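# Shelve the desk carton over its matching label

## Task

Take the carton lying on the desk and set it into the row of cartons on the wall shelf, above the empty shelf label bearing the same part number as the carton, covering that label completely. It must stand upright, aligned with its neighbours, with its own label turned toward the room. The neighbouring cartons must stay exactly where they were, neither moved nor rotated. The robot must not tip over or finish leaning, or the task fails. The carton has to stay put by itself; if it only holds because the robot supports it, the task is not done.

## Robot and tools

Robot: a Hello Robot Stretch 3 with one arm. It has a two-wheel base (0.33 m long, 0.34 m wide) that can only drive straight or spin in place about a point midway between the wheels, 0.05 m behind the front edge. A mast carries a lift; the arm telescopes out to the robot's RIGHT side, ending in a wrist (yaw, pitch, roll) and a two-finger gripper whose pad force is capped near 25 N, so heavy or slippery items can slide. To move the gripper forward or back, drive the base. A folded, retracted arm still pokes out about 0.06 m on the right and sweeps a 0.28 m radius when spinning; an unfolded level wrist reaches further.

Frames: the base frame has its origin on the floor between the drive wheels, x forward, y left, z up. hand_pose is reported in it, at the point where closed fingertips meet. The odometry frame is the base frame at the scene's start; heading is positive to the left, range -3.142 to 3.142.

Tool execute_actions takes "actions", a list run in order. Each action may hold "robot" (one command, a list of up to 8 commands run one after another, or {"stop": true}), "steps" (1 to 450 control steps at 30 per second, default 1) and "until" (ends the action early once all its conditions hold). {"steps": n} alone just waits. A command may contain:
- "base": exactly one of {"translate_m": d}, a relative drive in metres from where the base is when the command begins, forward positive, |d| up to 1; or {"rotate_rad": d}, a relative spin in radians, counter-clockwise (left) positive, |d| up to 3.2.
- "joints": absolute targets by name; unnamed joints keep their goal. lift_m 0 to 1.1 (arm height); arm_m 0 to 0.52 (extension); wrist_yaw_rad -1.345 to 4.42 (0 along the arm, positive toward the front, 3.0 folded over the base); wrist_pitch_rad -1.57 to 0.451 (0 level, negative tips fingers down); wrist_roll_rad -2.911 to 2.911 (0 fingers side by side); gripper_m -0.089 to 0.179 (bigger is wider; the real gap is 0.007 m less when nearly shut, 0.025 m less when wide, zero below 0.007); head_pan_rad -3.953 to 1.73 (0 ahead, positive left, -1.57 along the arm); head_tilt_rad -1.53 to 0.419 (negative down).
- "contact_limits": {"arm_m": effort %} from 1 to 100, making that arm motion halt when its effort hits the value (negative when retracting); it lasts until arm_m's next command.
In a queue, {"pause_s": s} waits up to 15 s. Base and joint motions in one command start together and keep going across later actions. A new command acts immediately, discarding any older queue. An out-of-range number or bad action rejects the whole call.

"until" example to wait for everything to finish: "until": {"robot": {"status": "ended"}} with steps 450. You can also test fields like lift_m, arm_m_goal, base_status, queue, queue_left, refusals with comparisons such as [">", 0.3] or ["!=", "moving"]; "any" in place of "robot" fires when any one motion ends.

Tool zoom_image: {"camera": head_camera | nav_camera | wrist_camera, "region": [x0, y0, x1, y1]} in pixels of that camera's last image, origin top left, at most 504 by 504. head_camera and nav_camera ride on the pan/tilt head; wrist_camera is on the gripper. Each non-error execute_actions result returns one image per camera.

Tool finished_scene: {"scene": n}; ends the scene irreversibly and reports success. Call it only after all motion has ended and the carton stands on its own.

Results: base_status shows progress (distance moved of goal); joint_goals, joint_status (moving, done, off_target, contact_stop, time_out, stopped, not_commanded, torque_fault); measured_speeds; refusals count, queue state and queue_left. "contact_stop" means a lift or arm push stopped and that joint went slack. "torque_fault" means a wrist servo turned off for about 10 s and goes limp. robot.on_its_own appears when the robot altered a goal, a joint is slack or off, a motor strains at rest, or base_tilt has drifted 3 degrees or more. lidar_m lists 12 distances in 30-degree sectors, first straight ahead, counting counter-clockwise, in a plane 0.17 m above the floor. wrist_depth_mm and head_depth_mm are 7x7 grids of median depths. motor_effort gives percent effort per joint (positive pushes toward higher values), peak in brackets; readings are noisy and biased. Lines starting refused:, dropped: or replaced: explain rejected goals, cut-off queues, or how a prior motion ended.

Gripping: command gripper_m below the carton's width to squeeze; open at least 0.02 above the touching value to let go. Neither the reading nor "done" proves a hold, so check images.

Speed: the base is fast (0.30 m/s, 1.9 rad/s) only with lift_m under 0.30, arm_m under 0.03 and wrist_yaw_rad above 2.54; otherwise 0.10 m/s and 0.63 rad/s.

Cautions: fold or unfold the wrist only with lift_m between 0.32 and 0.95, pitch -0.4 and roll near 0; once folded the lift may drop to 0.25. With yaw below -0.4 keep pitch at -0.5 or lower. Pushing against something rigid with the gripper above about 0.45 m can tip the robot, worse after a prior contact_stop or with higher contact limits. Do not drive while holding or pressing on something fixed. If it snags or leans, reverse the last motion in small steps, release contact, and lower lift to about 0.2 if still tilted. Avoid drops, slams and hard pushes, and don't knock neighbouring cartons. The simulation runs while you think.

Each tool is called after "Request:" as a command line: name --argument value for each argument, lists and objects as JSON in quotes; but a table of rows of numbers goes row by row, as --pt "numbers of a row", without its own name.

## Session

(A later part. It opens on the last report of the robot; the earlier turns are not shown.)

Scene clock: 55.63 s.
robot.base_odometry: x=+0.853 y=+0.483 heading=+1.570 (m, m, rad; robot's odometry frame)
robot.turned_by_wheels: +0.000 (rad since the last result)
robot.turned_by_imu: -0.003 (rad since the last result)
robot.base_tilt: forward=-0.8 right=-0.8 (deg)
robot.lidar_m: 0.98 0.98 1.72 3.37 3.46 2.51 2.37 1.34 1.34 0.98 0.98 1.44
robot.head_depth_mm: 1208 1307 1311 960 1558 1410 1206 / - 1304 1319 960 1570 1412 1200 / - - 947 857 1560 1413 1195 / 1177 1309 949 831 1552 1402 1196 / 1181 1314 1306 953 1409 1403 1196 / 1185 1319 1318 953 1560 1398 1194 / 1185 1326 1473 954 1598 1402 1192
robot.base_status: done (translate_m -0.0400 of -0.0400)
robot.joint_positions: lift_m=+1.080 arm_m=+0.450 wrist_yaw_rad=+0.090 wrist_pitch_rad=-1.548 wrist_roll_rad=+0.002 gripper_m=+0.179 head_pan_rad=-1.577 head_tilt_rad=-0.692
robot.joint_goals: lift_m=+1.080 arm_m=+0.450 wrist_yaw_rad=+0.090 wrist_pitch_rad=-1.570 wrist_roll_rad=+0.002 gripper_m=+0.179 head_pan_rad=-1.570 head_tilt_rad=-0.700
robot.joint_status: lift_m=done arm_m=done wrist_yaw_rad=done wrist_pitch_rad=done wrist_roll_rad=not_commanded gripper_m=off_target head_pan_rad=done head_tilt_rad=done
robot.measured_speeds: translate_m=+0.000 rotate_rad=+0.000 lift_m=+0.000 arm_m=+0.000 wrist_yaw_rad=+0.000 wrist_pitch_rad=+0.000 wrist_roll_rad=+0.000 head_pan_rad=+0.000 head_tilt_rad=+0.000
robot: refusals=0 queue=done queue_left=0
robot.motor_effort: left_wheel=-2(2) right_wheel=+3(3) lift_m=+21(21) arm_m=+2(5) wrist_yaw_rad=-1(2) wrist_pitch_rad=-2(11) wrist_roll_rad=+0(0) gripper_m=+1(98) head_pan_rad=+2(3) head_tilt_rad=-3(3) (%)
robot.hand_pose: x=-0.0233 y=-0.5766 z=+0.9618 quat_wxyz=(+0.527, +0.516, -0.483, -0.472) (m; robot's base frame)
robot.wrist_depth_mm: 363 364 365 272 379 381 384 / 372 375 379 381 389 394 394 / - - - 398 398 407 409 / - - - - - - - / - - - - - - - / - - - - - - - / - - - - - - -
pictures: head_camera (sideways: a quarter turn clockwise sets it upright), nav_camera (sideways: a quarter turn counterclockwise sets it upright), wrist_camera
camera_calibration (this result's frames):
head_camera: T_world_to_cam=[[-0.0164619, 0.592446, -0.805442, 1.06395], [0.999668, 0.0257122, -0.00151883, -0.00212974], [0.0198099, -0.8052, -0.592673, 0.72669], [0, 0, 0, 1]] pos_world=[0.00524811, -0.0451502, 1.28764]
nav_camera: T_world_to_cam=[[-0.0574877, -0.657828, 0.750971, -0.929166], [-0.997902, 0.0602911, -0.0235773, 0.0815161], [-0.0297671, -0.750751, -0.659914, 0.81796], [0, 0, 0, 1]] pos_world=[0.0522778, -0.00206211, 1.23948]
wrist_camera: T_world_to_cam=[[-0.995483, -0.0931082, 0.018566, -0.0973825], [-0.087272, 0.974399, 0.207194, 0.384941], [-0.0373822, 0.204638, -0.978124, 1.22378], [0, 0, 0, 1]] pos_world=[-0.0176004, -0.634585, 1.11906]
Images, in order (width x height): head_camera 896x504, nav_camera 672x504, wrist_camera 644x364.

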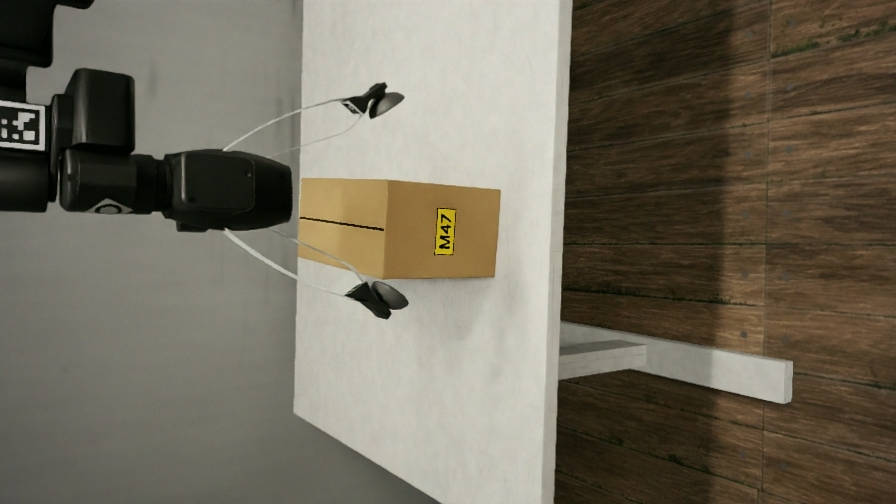

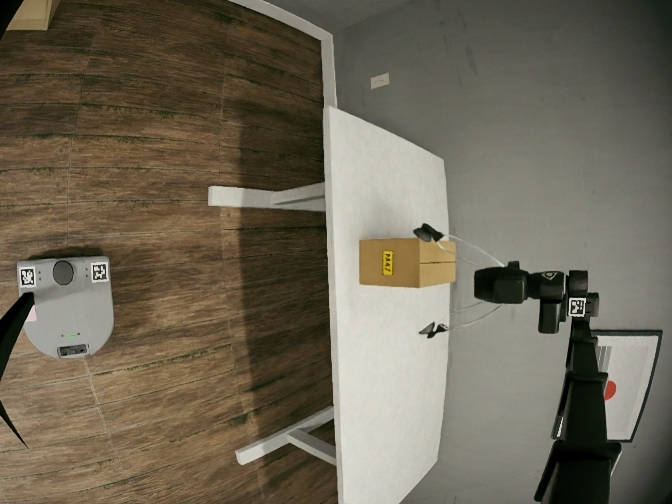

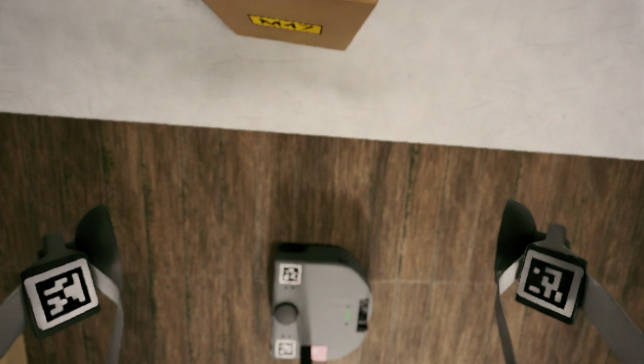

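Request:
execute_actions --actions '[{"robot":[{"joints":{"wrist_pitch_rad":-0.9,"wrist_yaw_rad":-0.065},"base":{"translate_m":0.015}},{"joints":{"arm_m":0.52}},{"joints":{"lift_m":1.0}}],"steps":450,"until":{"robot":{"status":"ended"}}}]'

Scene clock: 62.77 s.
robot.base_odometry: x=+0.853 y=+0.498 heading=+1.570 (m, m, rad; robot's odometry frame)
robot.turned_by_wheels: +0.000 (rad since the last result)
robot.turned_by_imu: -0.002 (rad since the last result)
robot.base_tilt: forward=-0.8 right=-0.8 (deg)
robot.lidar_m: 0.97 0.97 1.72 3.36 3.47 2.53 2.39 1.35 1.36 0.97 0.98 1.43
robot.head_depth_mm: 1160 - 1316 958 1564 1402 1201 / 1143 1326 1311 960 1567 1413 1195 / 1155 - 1040 846 1561 1407 1193 / 1180 1312 1128 833 1556 1411 1196 / 1173 1319 1306 956 1409 1395 1197 / 1183 1311 1304 954 1556 1403 1195 / 1187 1325 1465 950 1592 1398 1193
robot.base_status: done (translate_m +0.0150 of +0.0150)
robot.joint_positions: lift_m=+1.000 arm_m=+0.520 wrist_yaw_rad=-0.063 wrist_pitch_rad=-0.911 wrist_roll_rad=+0.002 gripper_m=+0.179 head_pan_rad=-1.577 head_tilt_rad=-0.692
robot.joint_goals: lift_m=+1.000 arm_m=+0.520 wrist_yaw_rad=-0.065 wrist_pitch_rad=-0.900 wrist_roll_rad=+0.002 gripper_m=+0.179 head_pan_rad=-1.570 head_tilt_rad=-0.700
robot.joint_status: lift_m=done arm_m=done wrist_yaw_rad=done wrist_pitch_rad=done wrist_roll_rad=not_commanded gripper_m=off_target head_pan_rad=done head_tilt_rad=done
robot.measured_speeds: translate_m=+0.000 rotate_rad=+0.000 lift_m=+0.000 arm_m=+0.000 wrist_yaw_rad=+0.000 wrist_pitch_rad=+0.000 wrist_roll_rad=+0.000 head_pan_rad=+0.000 head_tilt_rad=+0.000
robot: refusals=0 queue=done queue_left=0
robot.motor_effort: left_wheel=-2(5) right_wheel=+2(9) lift_m=+16(20) arm_m=+2(2) wrist_yaw_rad=-1(3) wrist_pitch_rad=+4(4) wrist_roll_rad=+0(0) gripper_m=+1(0) head_pan_rad=+3(3) head_tilt_rad=-3(3) (%)
robot.hand_pose: x=-0.0303 y=-0.8025 z=+0.9216 quat_wxyz=(+0.624, +0.291, -0.645, -0.332) (m; robot's base frame)
robot.wrist_depth_mm: 483 485 493 492 503 517 517 / 447 447 227 229 460 467 473 / 415 418 210 212 428 433 435 / 382 387 196 198 398 401 405 / 365 363 184 185 370 378 380 / - 339 173 174 347 352 360 / 319 317 163 165 325 335 334
pictures: head_camera (sideways: a quarter turn clockwise sets it upright), nav_camera (sideways: a quarter turn counterclockwise sets it upright), wrist_camera
camera_calibration (this result's frames):
head_camera: T_world_to_cam=[[-0.0164618, 0.592446, -0.805442, 1.06395], [0.999668, 0.0257121, -0.00151884, -0.00212973], [0.0198098, -0.8052, -0.592672, 0.726689], [0, 0, 0, 1]] pos_world=[0.0052481, -0.0451502, 1.28764]
nav_camera: T_world_to_cam=[[-0.0574877, -0.657828, 0.750971, -0.929166], [-0.997902, 0.0602912, -0.0235773, 0.0815161], [-0.0297672, -0.750751, -0.659914, 0.81796], [0, 0, 0, 1]] pos_world=[0.0522778, -0.00206213, 1.23948]
wrist_camera: T_world_to_cam=[[-0.997313, 0.0713107, 0.0168041, 0.0088383], [0.0579246, 0.907922, -0.415117, 1.13732], [-0.0448591, -0.413028, -0.909613, 0.671376], [0, 0, 0, 1]] pos_world=[-0.0269468, -0.755929, 1.08266]
Images, in order (width x height): head_camera 896x504, nav_camera 672x504, wrist_camera 644x364.

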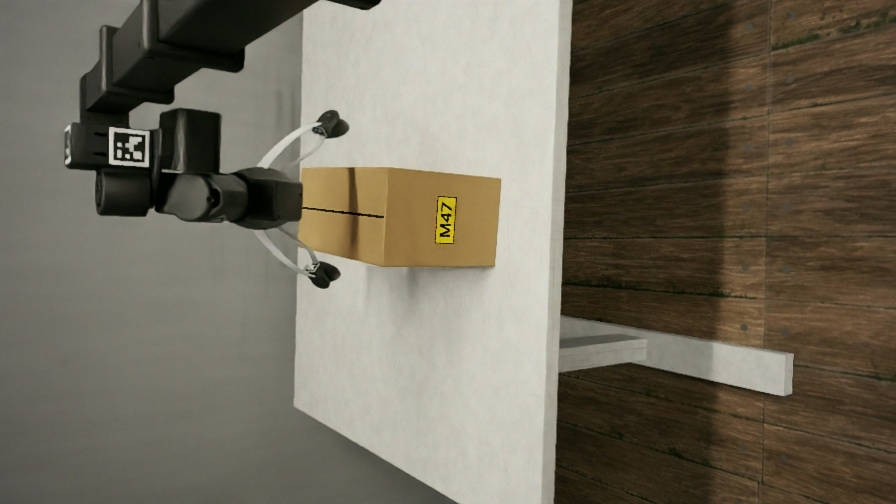

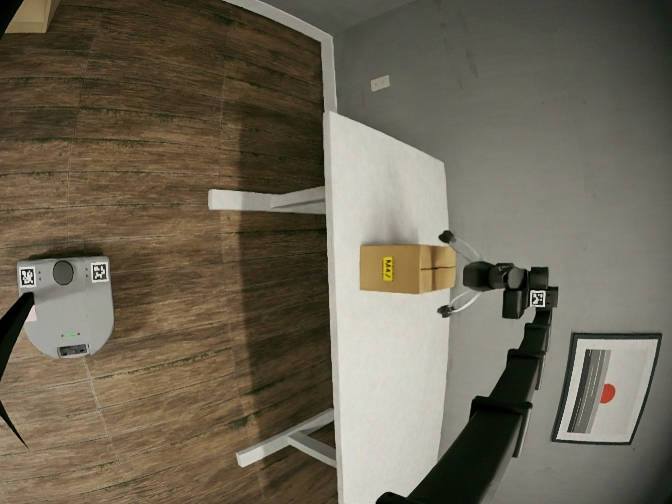

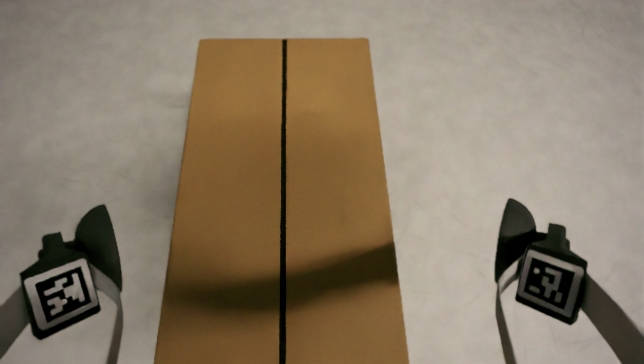

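Request:
execute_actions --actions '[{"robot":[{"joints":{"wrist_yaw_rad":-0.015},"base":{"translate_m":0.007}},{"joints":{"lift_m":0.945}},{"joints":{"gripper_m":0.07}},{"pause_s":0.5},{"joints":{"lift_m":0.99}}],"steps":450,"until":{"robot":{"status":"ended"}}}]'

Scene clock: 69.33 s.
robot.base_odometry: x=+0.853 y=+0.505 heading=+1.570 (m, m, rad; robot's odometry frame)
robot.turned_by_wheels: +0.000 (rad since the last result)
robot.turned_by_imu: -0.002 (rad since the last result)
robot.base_tilt: forward=-0.7 right=-0.7 (deg)
robot.lidar_m: 0.96 0.96 1.71 3.36 3.44 2.54 2.40 1.35 1.37 0.97 0.98 1.42
robot.head_depth_mm: 1174 - 1247 959 1552 1408 1196 / 1160 1352 1310 957 1569 1407 1200 / 1159 - 833 775 1554 1411 1195 / 1176 1315 1181 855 1550 1410 1196 / 1183 1314 1304 954 1395 1389 1201 / 1181 1318 1306 953 1601 1402 1193 / 1179 1325 1489 950 1597 1402 1197
robot.base_status: done (translate_m +0.0070 of +0.0070)
robot.joint_positions: lift_m=+0.990 arm_m=+0.520 wrist_yaw_rad=-0.016 wrist_pitch_rad=-0.912 wrist_roll_rad=+0.002 gripper_m=+0.102 head_pan_rad=-1.577 head_tilt_rad=-0.692
robot.joint_goals: lift_m=+0.990 arm_m=+0.520 wrist_yaw_rad=-0.015 wrist_pitch_rad=-0.900 wrist_roll_rad=+0.002 gripper_m=+0.070 head_pan_rad=-1.570 head_tilt_rad=-0.700
robot.joint_status: lift_m=done arm_m=done wrist_yaw_rad=done wrist_pitch_rad=done wrist_roll_rad=not_commanded gripper_m=off_target head_pan_rad=done head_tilt_rad=done
robot.measured_speeds: translate_m=+0.000 rotate_rad=+0.000 lift_m=+0.000 arm_m=+0.000 wrist_yaw_rad=+0.000 wrist_pitch_rad=+0.000 wrist_roll_rad=+0.000 head_pan_rad=+0.000 head_tilt_rad=+0.000
robot: refusals=0 queue=done queue_left=0
robot.motor_effort: left_wheel=-2(3) right_wheel=+3(9) lift_m=+21(22) arm_m=+2(2) wrist_yaw_rad=+0(2) wrist_pitch_rad=+5(4) wrist_roll_rad=+1(0) gripper_m=-100(98) head_pan_rad=+4(2) head_tilt_rad=-3(3) (%)
robot.hand_pose: x=-0.0237 y=-0.8024 z=+0.9111 quat_wxyz=(+0.632, +0.306, -0.638, -0.317) (m; robot's base frame)
robot.wrist_depth_mm: 468 468 476 478 491 491 500 / 433 434 211 206 437 452 454 / 402 404 175 177 183 418 425 / 376 378 154 155 156 389 395 / 352 353 137 138 139 369 367 / 332 124 123 124 125 - 347 / 308 116 112 113 113 321 326
pictures: head_camera (sideways: a quarter turn clockwise sets it upright), nav_camera (sideways: a quarter turn counterclockwise sets it upright), wrist_camera
camera_calibration (this result's frames):
head_camera: T_world_to_cam=[[-0.016462, 0.592446, -0.805442, 1.06395], [0.999668, 0.0257125, -0.00151883, -0.00212974], [0.0198101, -0.8052, -0.592673, 0.72669], [0, 0, 0, 1]] pos_world=[0.00524812, -0.0451502, 1.28764]
nav_camera: T_world_to_cam=[[-0.0574875, -0.657828, 0.750971, -0.929166], [-0.997902, 0.0602909, -0.0235773, 0.0815161], [-0.0297669, -0.750751, -0.659914, 0.81796], [0, 0, 0, 1]] pos_world=[0.0522778, -0.0020621, 1.23948]
wrist_camera: T_world_to_cam=[[-0.999577, 0.0237446, 0.0168168, -0.0226684], [0.0146642, 0.910303, -0.413682, 1.13209], [-0.0251311, -0.41326, -0.910266, 0.662992], [0, 0, 0, 1]] pos_world=[-0.0225983, -0.756018, 1.07221]
Images, in order (width x height): head_camera 896x504, nav_camera 672x504, wrist_camera 644x364.

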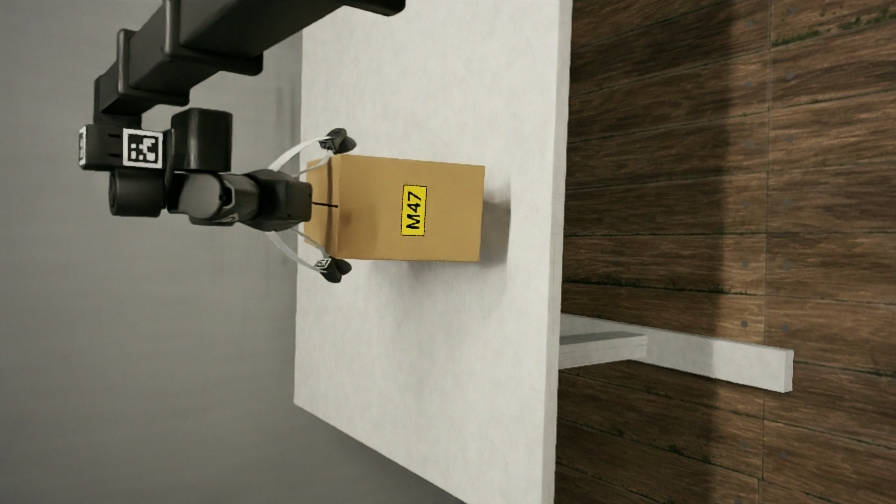

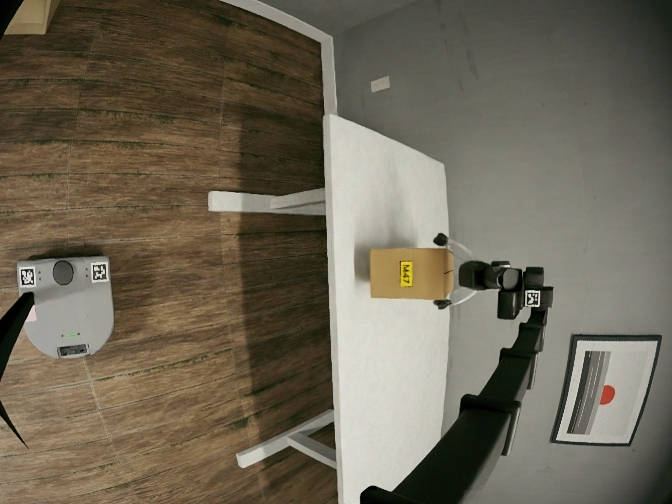

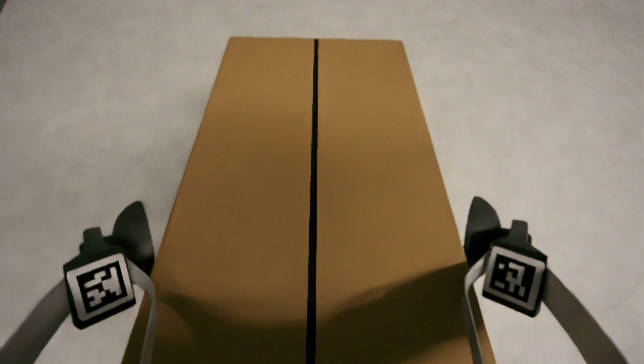

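Request:
execute_actions --actions '[{"robot":[{"joints":{"lift_m":0.947}},{"joints":{"gripper_m":0.179}},{"joints":{"lift_m":1.06}},{"joints":{"arm_m":0.0,"wrist_pitch_rad":-1.3},"base":{"rotate_rad":-1.57}},{"base":{"translate_m":0.23}},{"base":{"rotate_rad":1.57},"joints":{"head_tilt_rad":-0.9}},{"joints":{"arm_m":0.445}}],"steps":450,"until":{"robot":{"status":"ended"}}},{"steps":450,"until":{"robot":{"status":"ended"}}}]'

Scene clock: 92.13 s.
robot.base_odometry: x=+1.083 y=+0.505 heading=+1.570 (m, m, rad; robot's odometry frame)
robot.turned_by_wheels: +0.000 (rad since the last result)
robot.turned_by_imu: -0.006 (rad since the last result)
robot.base_tilt: forward=-0.7 right=-0.8 (deg)
robot.lidar_m: 1.36 1.04 1.42 3.59 3.55 2.52 2.39 1.20 1.24 1.18 0.75 1.43
robot.head_depth_mm: 1019 1129 922 754 671 1265 1120 / 1019 1127 923 756 671 1270 1121 / - 1126 627 633 668 1268 1118 / 1023 1125 670 663 686 1270 1118 / 1021 1133 924 758 686 1261 1120 / 1028 1134 926 757 685 1256 1120 / 1030 1164 923 758 687 1268 1120
robot.base_status: done (rotate_rad +1.5699 of +1.5700)
robot.joint_positions: lift_m=+1.060 arm_m=+0.445 wrist_yaw_rad=-0.015 wrist_pitch_rad=-1.301 wrist_roll_rad=+0.001 gripper_m=+0.179 head_pan_rad=-1.577 head_tilt_rad=-0.889
robot.joint_goals: lift_m=+1.060 arm_m=+0.445 wrist_yaw_rad=-0.015 wrist_pitch_rad=-1.300 wrist_roll_rad=+0.001 gripper_m=+0.179 head_pan_rad=-1.570 head_tilt_rad=-0.900
robot.joint_status: lift_m=done arm_m=done wrist_yaw_rad=done wrist_pitch_rad=done wrist_roll_rad=not_commanded gripper_m=done head_pan_rad=done head_tilt_rad=done
robot.measured_speeds: translate_m=+0.000 rotate_rad=+0.000 lift_m=+0.000 arm_m=+0.000 wrist_yaw_rad=+0.000 wrist_pitch_rad=+0.000 wrist_roll_rad=+0.000 head_pan_rad=+0.000 head_tilt_rad=+0.000
robot: refusals=0 queue=done queue_left=0
robot.motor_effort: left_wheel=-2(5) right_wheel=+3(11) lift_m=+21(22) arm_m=+3(2) wrist_yaw_rad=+1(0) wrist_pitch_rad=+0(8) wrist_roll_rad=+1(1) gripper_m=+1(98) head_pan_rad=+2(3) head_tilt_rad=-4(17) (%)
robot.hand_pose: x=-0.0223 y=-0.6348 z=+0.9452 quat_wxyz=(+0.559, +0.424, -0.566, -0.433) (m; robot's base frame)
robot.wrist_depth_mm: 387 390 394 400 400 410 409 / 384 389 389 394 402 402 407 / 385 386 211 212 215 400 408 / 378 381 211 211 214 400 401 / 380 387 209 211 213 396 406 / - 380 208 209 212 397 402 / 376 380 207 208 212 394 400
pictures: head_camera (sideways: a quarter turn clockwise sets it upright), nav_camera (sideways: a quarter turn counterclockwise sets it upright), wrist_camera
camera_calibration (this result's frames):
head_camera: T_world_to_cam=[[-0.0156779, 0.738802, -0.67374, 0.892298], [0.999663, 0.0255294, 0.00473266, -0.010268], [0.0206967, -0.673439, -0.738953, 0.916954], [0, 0, 0, 1]] pos_world=[0.00527602, -0.0414568, 1.27881]
nav_camera: T_world_to_cam=[[-0.0581923, -0.792243, 0.607424, -0.742106], [-0.997889, 0.0637245, -0.0124858, 0.0670715], [-0.028816, -0.606869, -0.794279, 0.992696], [0, 0, 0, 1]] pos_world=[0.0523507, 0.010234, 1.24009]
wrist_camera: T_world_to_cam=[[-0.999693, 0.0158867, 0.0190172, -0.0328756], [0.0151552, 0.999162, -0.0380106, 0.694911], [-0.0196051, -0.0377107, -0.999096, 1.0858], [0, 0, 0, 1]] pos_world=[-0.0221098, -0.65286, 1.11186]
Images, in order (width x height): head_camera 896x504, nav_camera 672x504, wrist_camera 644x364.

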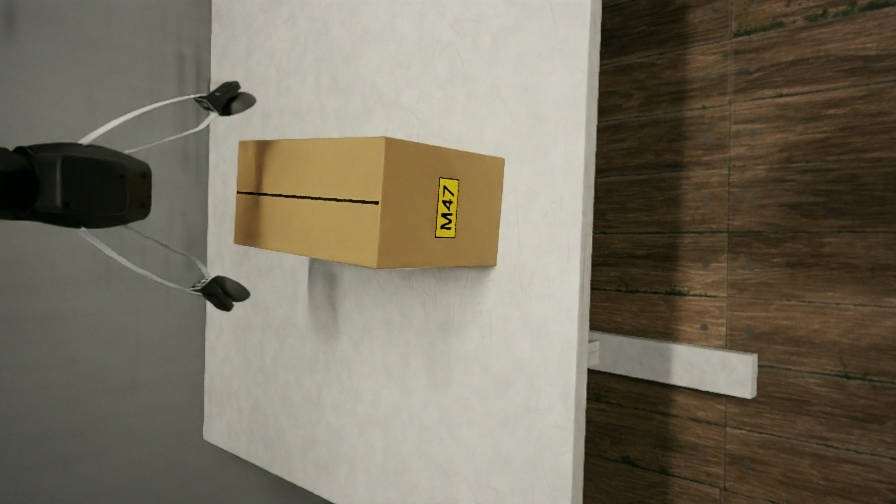

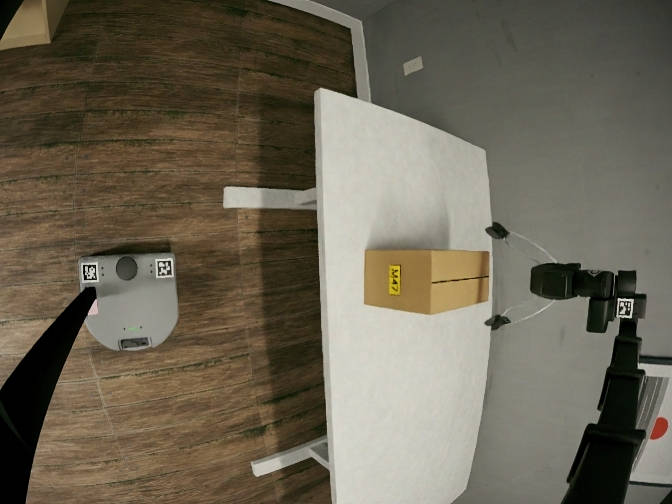

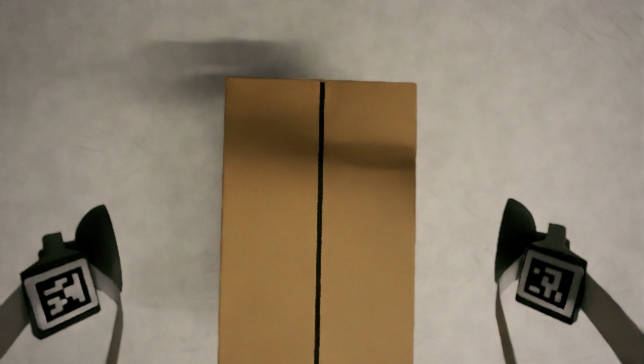

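Request:
execute_actions --actions '[{"robot":[{"joints":{"lift_m":0.968,"wrist_yaw_rad":-0.03}},{"joints":{"gripper_m":0.07}},{"pause_s":0.5},{"joints":{"lift_m":1.0}}],"steps":450,"until":{"robot":{"status":"ended"}}}]'

Scene clock: 97.13 s.
robot.base_odometry: x=+1.083 y=+0.505 heading=+1.570 (m, m, rad; robot's odometry frame)
robot.turned_by_wheels: +0.000 (rad since the last result)
robot.turned_by_imu: -0.001 (rad since the last result)
robot.base_tilt: forward=-0.7 right=-0.8 (deg)
robot.lidar_m: 1.36 1.04 1.42 3.58 3.53 2.53 2.39 1.20 1.24 1.18 0.75 1.42
robot.head_depth_mm: 1036 1123 921 757 671 1269 1116 / 1060 1123 925 757 668 1266 1120 / - 696 612 659 669 1269 1116 / 1015 1117 628 691 685 1266 1126 / 1025 1133 922 758 686 1270 1120 / 1029 1128 923 759 686 1259 1124 / 1034 1163 925 757 685 1271 1127
robot.base_status: done (rotate_rad +1.5699 of +1.5700)
robot.joint_positions: lift_m=+1.000 arm_m=+0.445 wrist_yaw_rad=-0.029 wrist_pitch_rad=-1.303 wrist_roll_rad=+0.002 gripper_m=+0.104 head_pan_rad=-1.577 head_tilt_rad=-0.889
robot.joint_goals: lift_m=+1.000 arm_m=+0.445 wrist_yaw_rad=-0.030 wrist_pitch_rad=-1.300 wrist_roll_rad=+0.002 gripper_m=+0.070 head_pan_rad=-1.570 head_tilt_rad=-0.900
robot.joint_status: lift_m=done arm_m=done wrist_yaw_rad=done wrist_pitch_rad=done wrist_roll_rad=not_commanded gripper_m=off_target head_pan_rad=done head_tilt_rad=done
robot.measured_speeds: translate_m=+0.000 rotate_rad=+0.000 lift_m=+0.000 arm_m=+0.000 wrist_yaw_rad=+0.000 wrist_pitch_rad=+0.000 wrist_roll_rad=+0.000 head_pan_rad=+0.000 head_tilt_rad=+0.000
robot: refusals=0 queue=done queue_left=0
robot.motor_effort: left_wheel=-2(4) right_wheel=+3(6) lift_m=+21(21) arm_m=+1(2) wrist_yaw_rad=-1(3) wrist_pitch_rad=+1(3) wrist_roll_rad=+0(1) gripper_m=-100(98) head_pan_rad=+3(3) head_tilt_rad=-4(4) (%)
robot.hand_pose: x=-0.0229 y=-0.6344 z=+0.8851 quat_wxyz=(+0.556, +0.420, -0.569, -0.438) (m; robot's base frame)
robot.wrist_depth_mm: 326 329 123 124 126 340 346 / 325 325 124 126 128 341 345 / 322 323 126 128 129 339 342 / 322 323 127 130 131 340 343 / 319 129 130 131 133 336 341 / 318 130 131 133 134 - 341 / 319 320 133 135 136 334 338
pictures: head_camera (sideways: a quarter turn clockwise sets it upright), nav_camera (sideways: a quarter turn counterclockwise sets it upright), wrist_camera
camera_calibration (this result's frames):
head_camera: T_world_to_cam=[[-0.0156855, 0.738937, -0.673592, 0.892104], [0.999663, 0.0255399, 0.00473898, -0.0102763], [0.0207052, -0.67329, -0.739089, 0.91713], [0, 0, 0, 1]] pos_world=[0.00527652, -0.0414522, 1.2788]
nav_camera: T_world_to_cam=[[-0.058184, -0.792366, 0.607265, -0.741898], [-0.99789, 0.0637156, -0.0124742, 0.0670564], [-0.0288082, -0.60671, -0.794401, 0.992854], [0, 0, 0, 1]] pos_world=[0.0523506, 0.0102469, 1.24009]
wrist_camera: T_world_to_cam=[[-0.999381, 0.0296512, 0.0189575, -0.0235445], [0.0289518, 0.998927, -0.0361613, 0.690788], [-0.0200094, -0.0355901, -0.999166, 1.02714], [0, 0, 0, 1]] pos_world=[-0.022977, -0.652793, 1.05171]
Images, in order (width x height): head_camera 896x504, nav_camera 672x504, wrist_camera 644x364.

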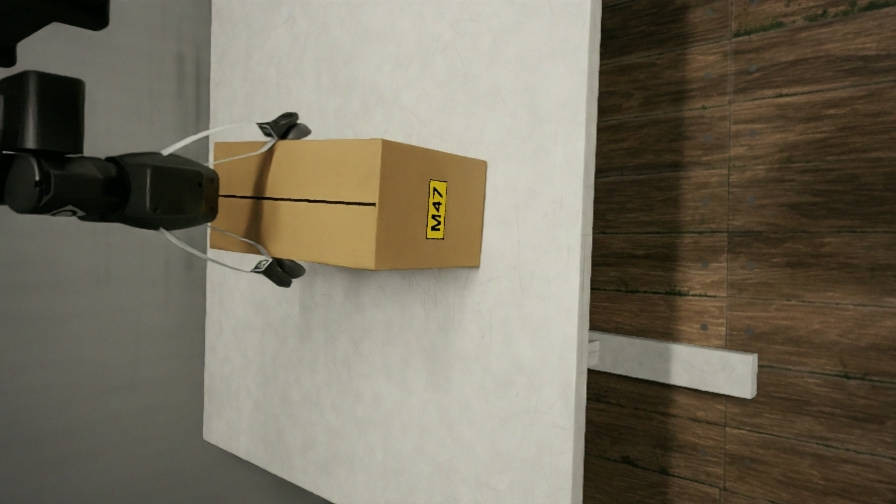

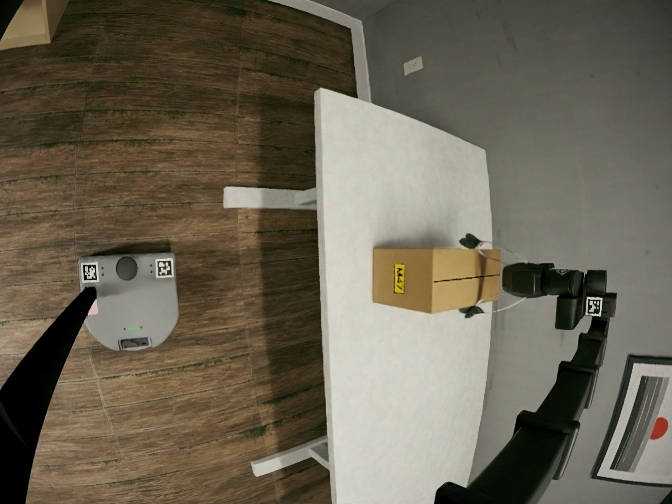

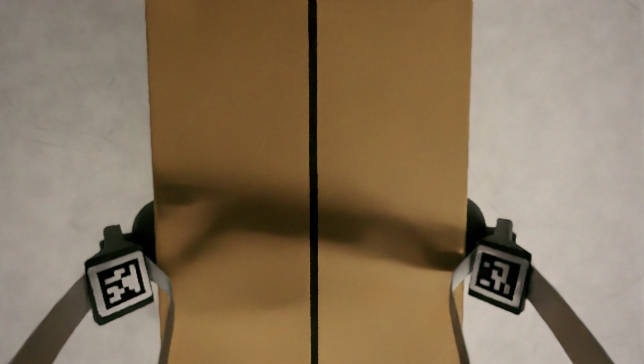

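Request:
execute_actions --actions '[{"robot":[{"joints":{"lift_m":0.968}},{"joints":{"gripper_m":0.15}},{"joints":{"arm_m":0.41}},{"joints":{"gripper_m":0.07}},{"pause_s":0.5},{"joints":{"lift_m":1.01}}],"steps":450,"until":{"robot":{"status":"ended"}}}]'

Scene clock: 98.43 s.
robot.base_odometry: x=+1.083 y=+0.505 heading=+1.570 (m, m, rad; robot's odometry frame)
robot.turned_by_wheels: +0.000 (rad since the last result)
robot.turned_by_imu: +0.000 (rad since the last result)
robot.base_tilt: forward=-0.8 right=-0.9 (deg)
robot.lidar_m: 1.36 1.04 1.41 3.59 3.55 2.52 2.39 1.20 1.24 1.18 0.75 1.42
robot.head_depth_mm: - 1140 927 758 669 1266 1121 / 1054 1130 928 758 671 1266 1121 / - 911 630 640 688 1265 1115 / 1023 1132 651 670 687 1267 1120 / 1025 1134 929 760 689 1270 1122 / 1027 1135 927 761 687 1262 1120 / 1027 1164 925 760 687 1271 1124
robot.base_status: done (rotate_rad +1.5700 of +1.5700)
robot.joint_positions: lift_m=+0.978 arm_m=+0.445 wrist_yaw_rad=-0.029 wrist_pitch_rad=-1.298 wrist_roll_rad=+0.002 gripper_m=+0.084 head_pan_rad=-1.577 head_tilt_rad=-0.890
robot.joint_goals: lift_m=+0.977 arm_m=+0.445 wrist_yaw_rad=-0.030 wrist_pitch_rad=-1.300 wrist_roll_rad=+0.002 gripper_m=+0.070 head_pan_rad=-1.570 head_tilt_rad=-0.900
robot.joint_status: lift_m=contact_stop arm_m=done wrist_yaw_rad=done wrist_pitch_rad=done wrist_roll_rad=not_commanded gripper_m=off_target head_pan_rad=done head_tilt_rad=done
robot.measured_speeds: translate_m=+0.000 rotate_rad=-0.001 lift_m=+0.012 arm_m=+0.000 wrist_yaw_rad=+0.000 wrist_pitch_rad=+0.096 wrist_roll_rad=+0.000 head_pan_rad=+0.000 head_tilt_rad=-0.024
robot: refusals=0 queue=dropped queue_left=0
robot.on_its_own: lift_m is slack since a contact_stop, until your next command for it (your +0.968 is given up)
robot.motor_effort: left_wheel=-3(2) right_wheel=-1(3) lift_m=+10(20) arm_m=+1(2) wrist_yaw_rad=+0(1) wrist_pitch_rad=-4(4) wrist_roll_rad=+1(1) gripper_m=-100(99) head_pan_rad=+2(3) head_tilt_rad=-4(4) (%)
robot.hand_pose: x=-0.0230 y=-0.6356 z=+0.8630 quat_wxyz=(+0.557, +0.419, -0.570, -0.436) (m; robot's base frame)
robot.wrist_depth_mm: 311 313 134 135 137 324 330 / 309 310 133 135 136 322 325 / 307 309 133 134 135 322 326 / 304 307 131 133 134 320 322 / 304 130 131 132 134 318 321 / 303 129 130 131 132 314 319 / 300 303 129 130 132 313 319
pictures: head_camera (sideways: a quarter turn clockwise sets it upright), nav_camera (sideways: a quarter turn counterclockwise sets it upright), wrist_camera
dropped: robot: command 0 of its queue: lift_m: contact_stop
camera_calibration (this result's frames):
head_camera: T_world_to_cam=[[-0.0156781, 0.739211, -0.673292, 0.891713], [0.999663, 0.0255301, 0.00475173, -0.0102929], [0.0207017, -0.67299, -0.739362, 0.917485], [0, 0, 0, 1]] pos_world=[0.00527625, -0.0414428, 1.27879]
nav_camera: T_world_to_cam=[[-0.0581916, -0.792612, 0.606943, -0.741479], [-0.99789, 0.0637285, -0.0124507, 0.0670258], [-0.028811, -0.606387, -0.794648, 0.993174], [0, 0, 0, 1]] pos_world=[0.0523509, 0.0102716, 1.24009]
wrist_camera: T_world_to_cam=[[-0.999369, 0.0300284, 0.0189543, -0.022895], [0.0292349, 0.998738, -0.0408375, 0.695098], [-0.0201567, -0.0402576, -0.998986, 1.00188], [0, 0, 0, 1]] pos_world=[-0.0230071, -0.6532, 1.02969]
Images, in order (width x height): head_camera 896x504, nav_camera 672x504, wrist_camera 644x364.

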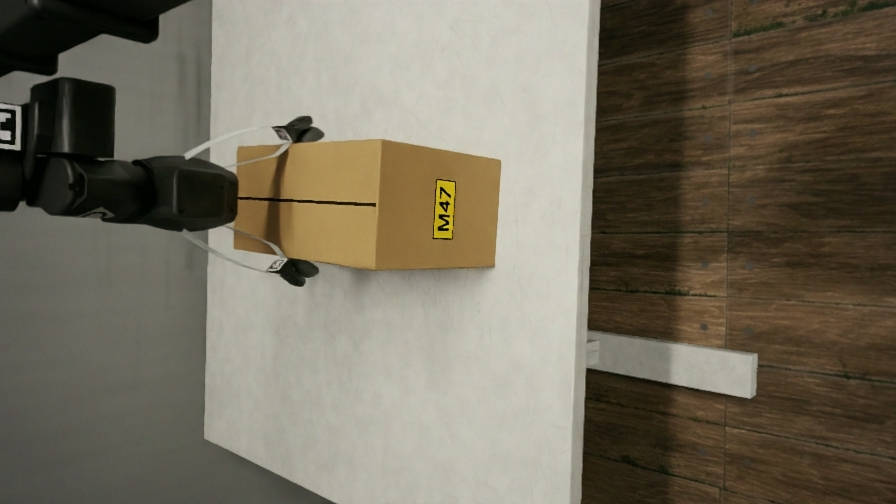

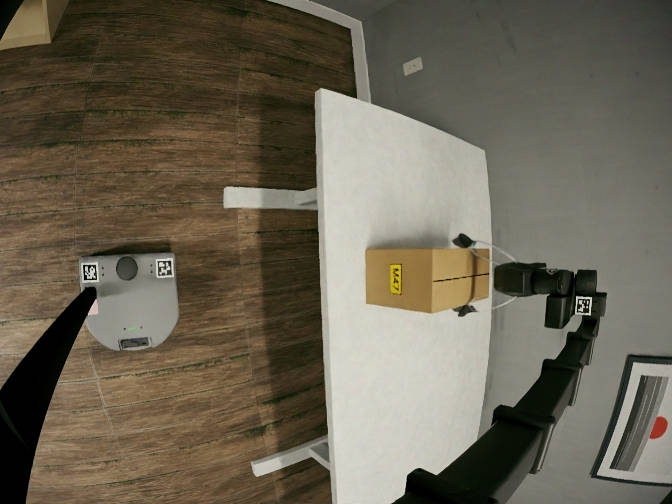

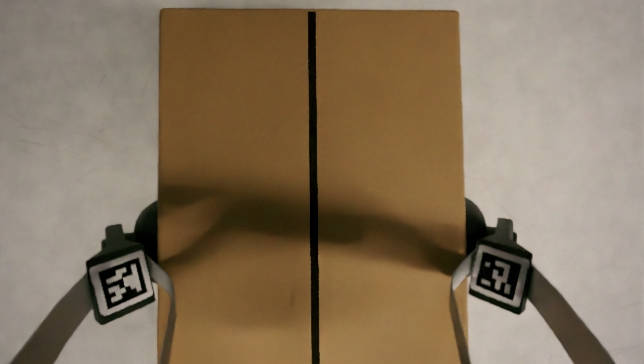

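Request:
execute_actions --actions '[{"robot":[{"joints":{"gripper_m":0.15,"lift_m":0.98}},{"joints":{"arm_m":0.408}},{"joints":{"gripper_m":0.07}},{"pause_s":0.5},{"joints":{"lift_m":1.02}}],"steps":450,"until":{"robot":{"status":"ended"}}}]'

Scene clock: 102.47 s.
robot.base_odometry: x=+1.083 y=+0.505 heading=+1.570 (m, m, rad; robot's odometry frame)
robot.turned_by_wheels: +0.000 (rad since the last result)
robot.turned_by_imu: -0.001 (rad since the last result)
robot.base_tilt: forward=-0.7 right=-0.8 (deg)
robot.lidar_m: 1.36 1.04 1.41 3.59 3.53 2.53 2.39 1.20 1.24 1.18 0.75 1.42
robot.head_depth_mm: 1059 1127 925 755 669 1266 1120 / 1078 1127 923 757 670 1267 1122 / - 907 627 637 685 1272 1114 / 1024 1135 649 667 685 1259 1121 / 1023 1129 923 758 685 1263 1118 / 1024 1133 924 760 686 1261 1122 / 1029 1165 926 759 686 1260 1123
robot.base_status: done (rotate_rad +1.5699 of +1.5700)
robot.joint_positions: lift_m=+0.981 arm_m=+0.445 wrist_yaw_rad=-0.030 wrist_pitch_rad=-1.304 wrist_roll_rad=+0.002 gripper_m=+0.127 head_pan_rad=-1.577 head_tilt_rad=-0.890
robot.joint_goals: lift_m=+0.981 arm_m=+0.445 wrist_yaw_rad=-0.030 wrist_pitch_rad=-1.300 wrist_roll_rad=+0.002 gripper_m=+0.150 head_pan_rad=-1.570 head_tilt_rad=-0.900
robot.joint_status: lift_m=contact_stop arm_m=done wrist_yaw_rad=done wrist_pitch_rad=done wrist_roll_rad=not_commanded gripper_m=off_target head_pan_rad=done head_tilt_rad=done
robot.measured_speeds: translate_m=+0.000 rotate_rad=+0.000 lift_m=+0.000 arm_m=+0.000 wrist_yaw_rad=+0.000 wrist_pitch_rad=+0.000 wrist_roll_rad=+0.000 head_pan_rad=+0.000 head_tilt_rad=+0.000
robot: refusals=0 queue=dropped queue_left=0
robot.on_its_own: lift_m is slack since a contact_stop, until your next command for it
robot.motor_effort: left_wheel=-2(5) right_wheel=+3(5) lift_m=+18(19) arm_m=+1(1) wrist_yaw_rad=+0(1) wrist_pitch_rad=+1(3) wrist_roll_rad=+1(0) gripper_m=+100(98) head_pan_rad=+2(3) head_tilt_rad=-4(4) (%)
robot.hand_pose: x=-0.0229 y=-0.6342 z=+0.8666 quat_wxyz=(+0.555, +0.420, -0.569, -0.438) (m; robot's base frame)
robot.wrist_depth_mm: 309 310 134 135 136 326 328 / 306 308 132 133 135 324 326 / 307 305 132 133 135 321 326 / 306 306 131 132 134 321 323 / 303 130 131 132 134 320 323 / 302 130 130 132 133 - 319 / 301 302 130 132 132 316 319
pictures: head_camera (sideways: a quarter turn clockwise sets it upright), nav_camera (sideways: a quarter turn counterclockwise sets it upright), wrist_camera
dropped: robot: command 0 of its queue: gripper_m: off_target; lift_m: contact_stop
camera_calibration (this result's frames):
head_camera: T_world_to_cam=[[-0.0157978, 0.739243, -0.673253, 0.891664], [0.999659, 0.025692, 0.00475336, -0.010295], [0.0208111, -0.672948, -0.739397, 0.91753], [0, 0, 0, 1]] pos_world=[0.00528298, -0.0414418, 1.27878]
nav_camera: T_world_to_cam=[[-0.0580632, -0.792653, 0.606902, -0.741426], [-0.9979, 0.0635673, -0.0124477, 0.067022], [-0.0287124, -0.60635, -0.794679, 0.993215], [0, 0, 0, 1]] pos_world=[0.0523492, 0.0102824, 1.24009]
wrist_camera: T_world_to_cam=[[-0.999359, 0.0303653, 0.0189609, -0.0227765], [0.0296808, 0.998933, -0.0353946, 0.689282], [-0.0200155, -0.0348091, -0.999194, 1.00919], [0, 0, 0, 1]] pos_world=[-0.023021, -0.652725, 1.0332]
Images, in order (width x height): head_camera 896x504, nav_camera 672x504, wrist_camera 644x364.

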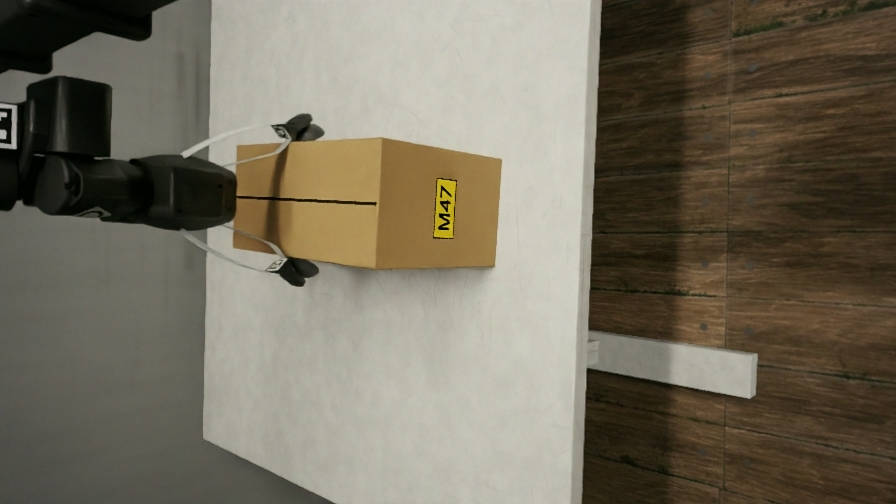

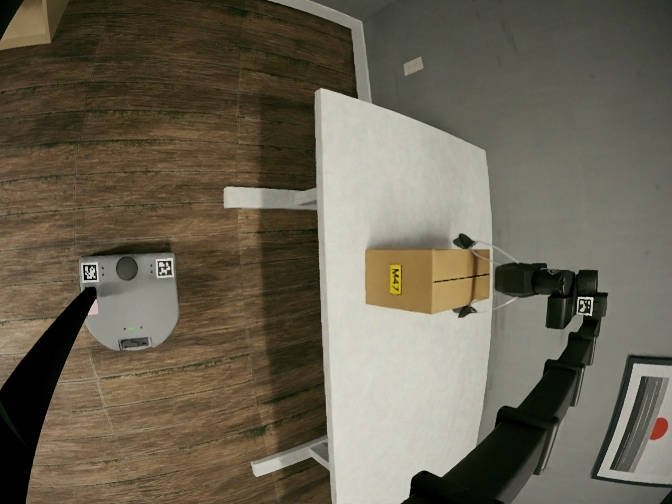

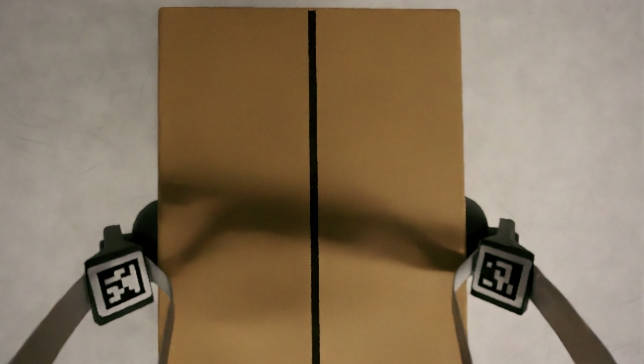

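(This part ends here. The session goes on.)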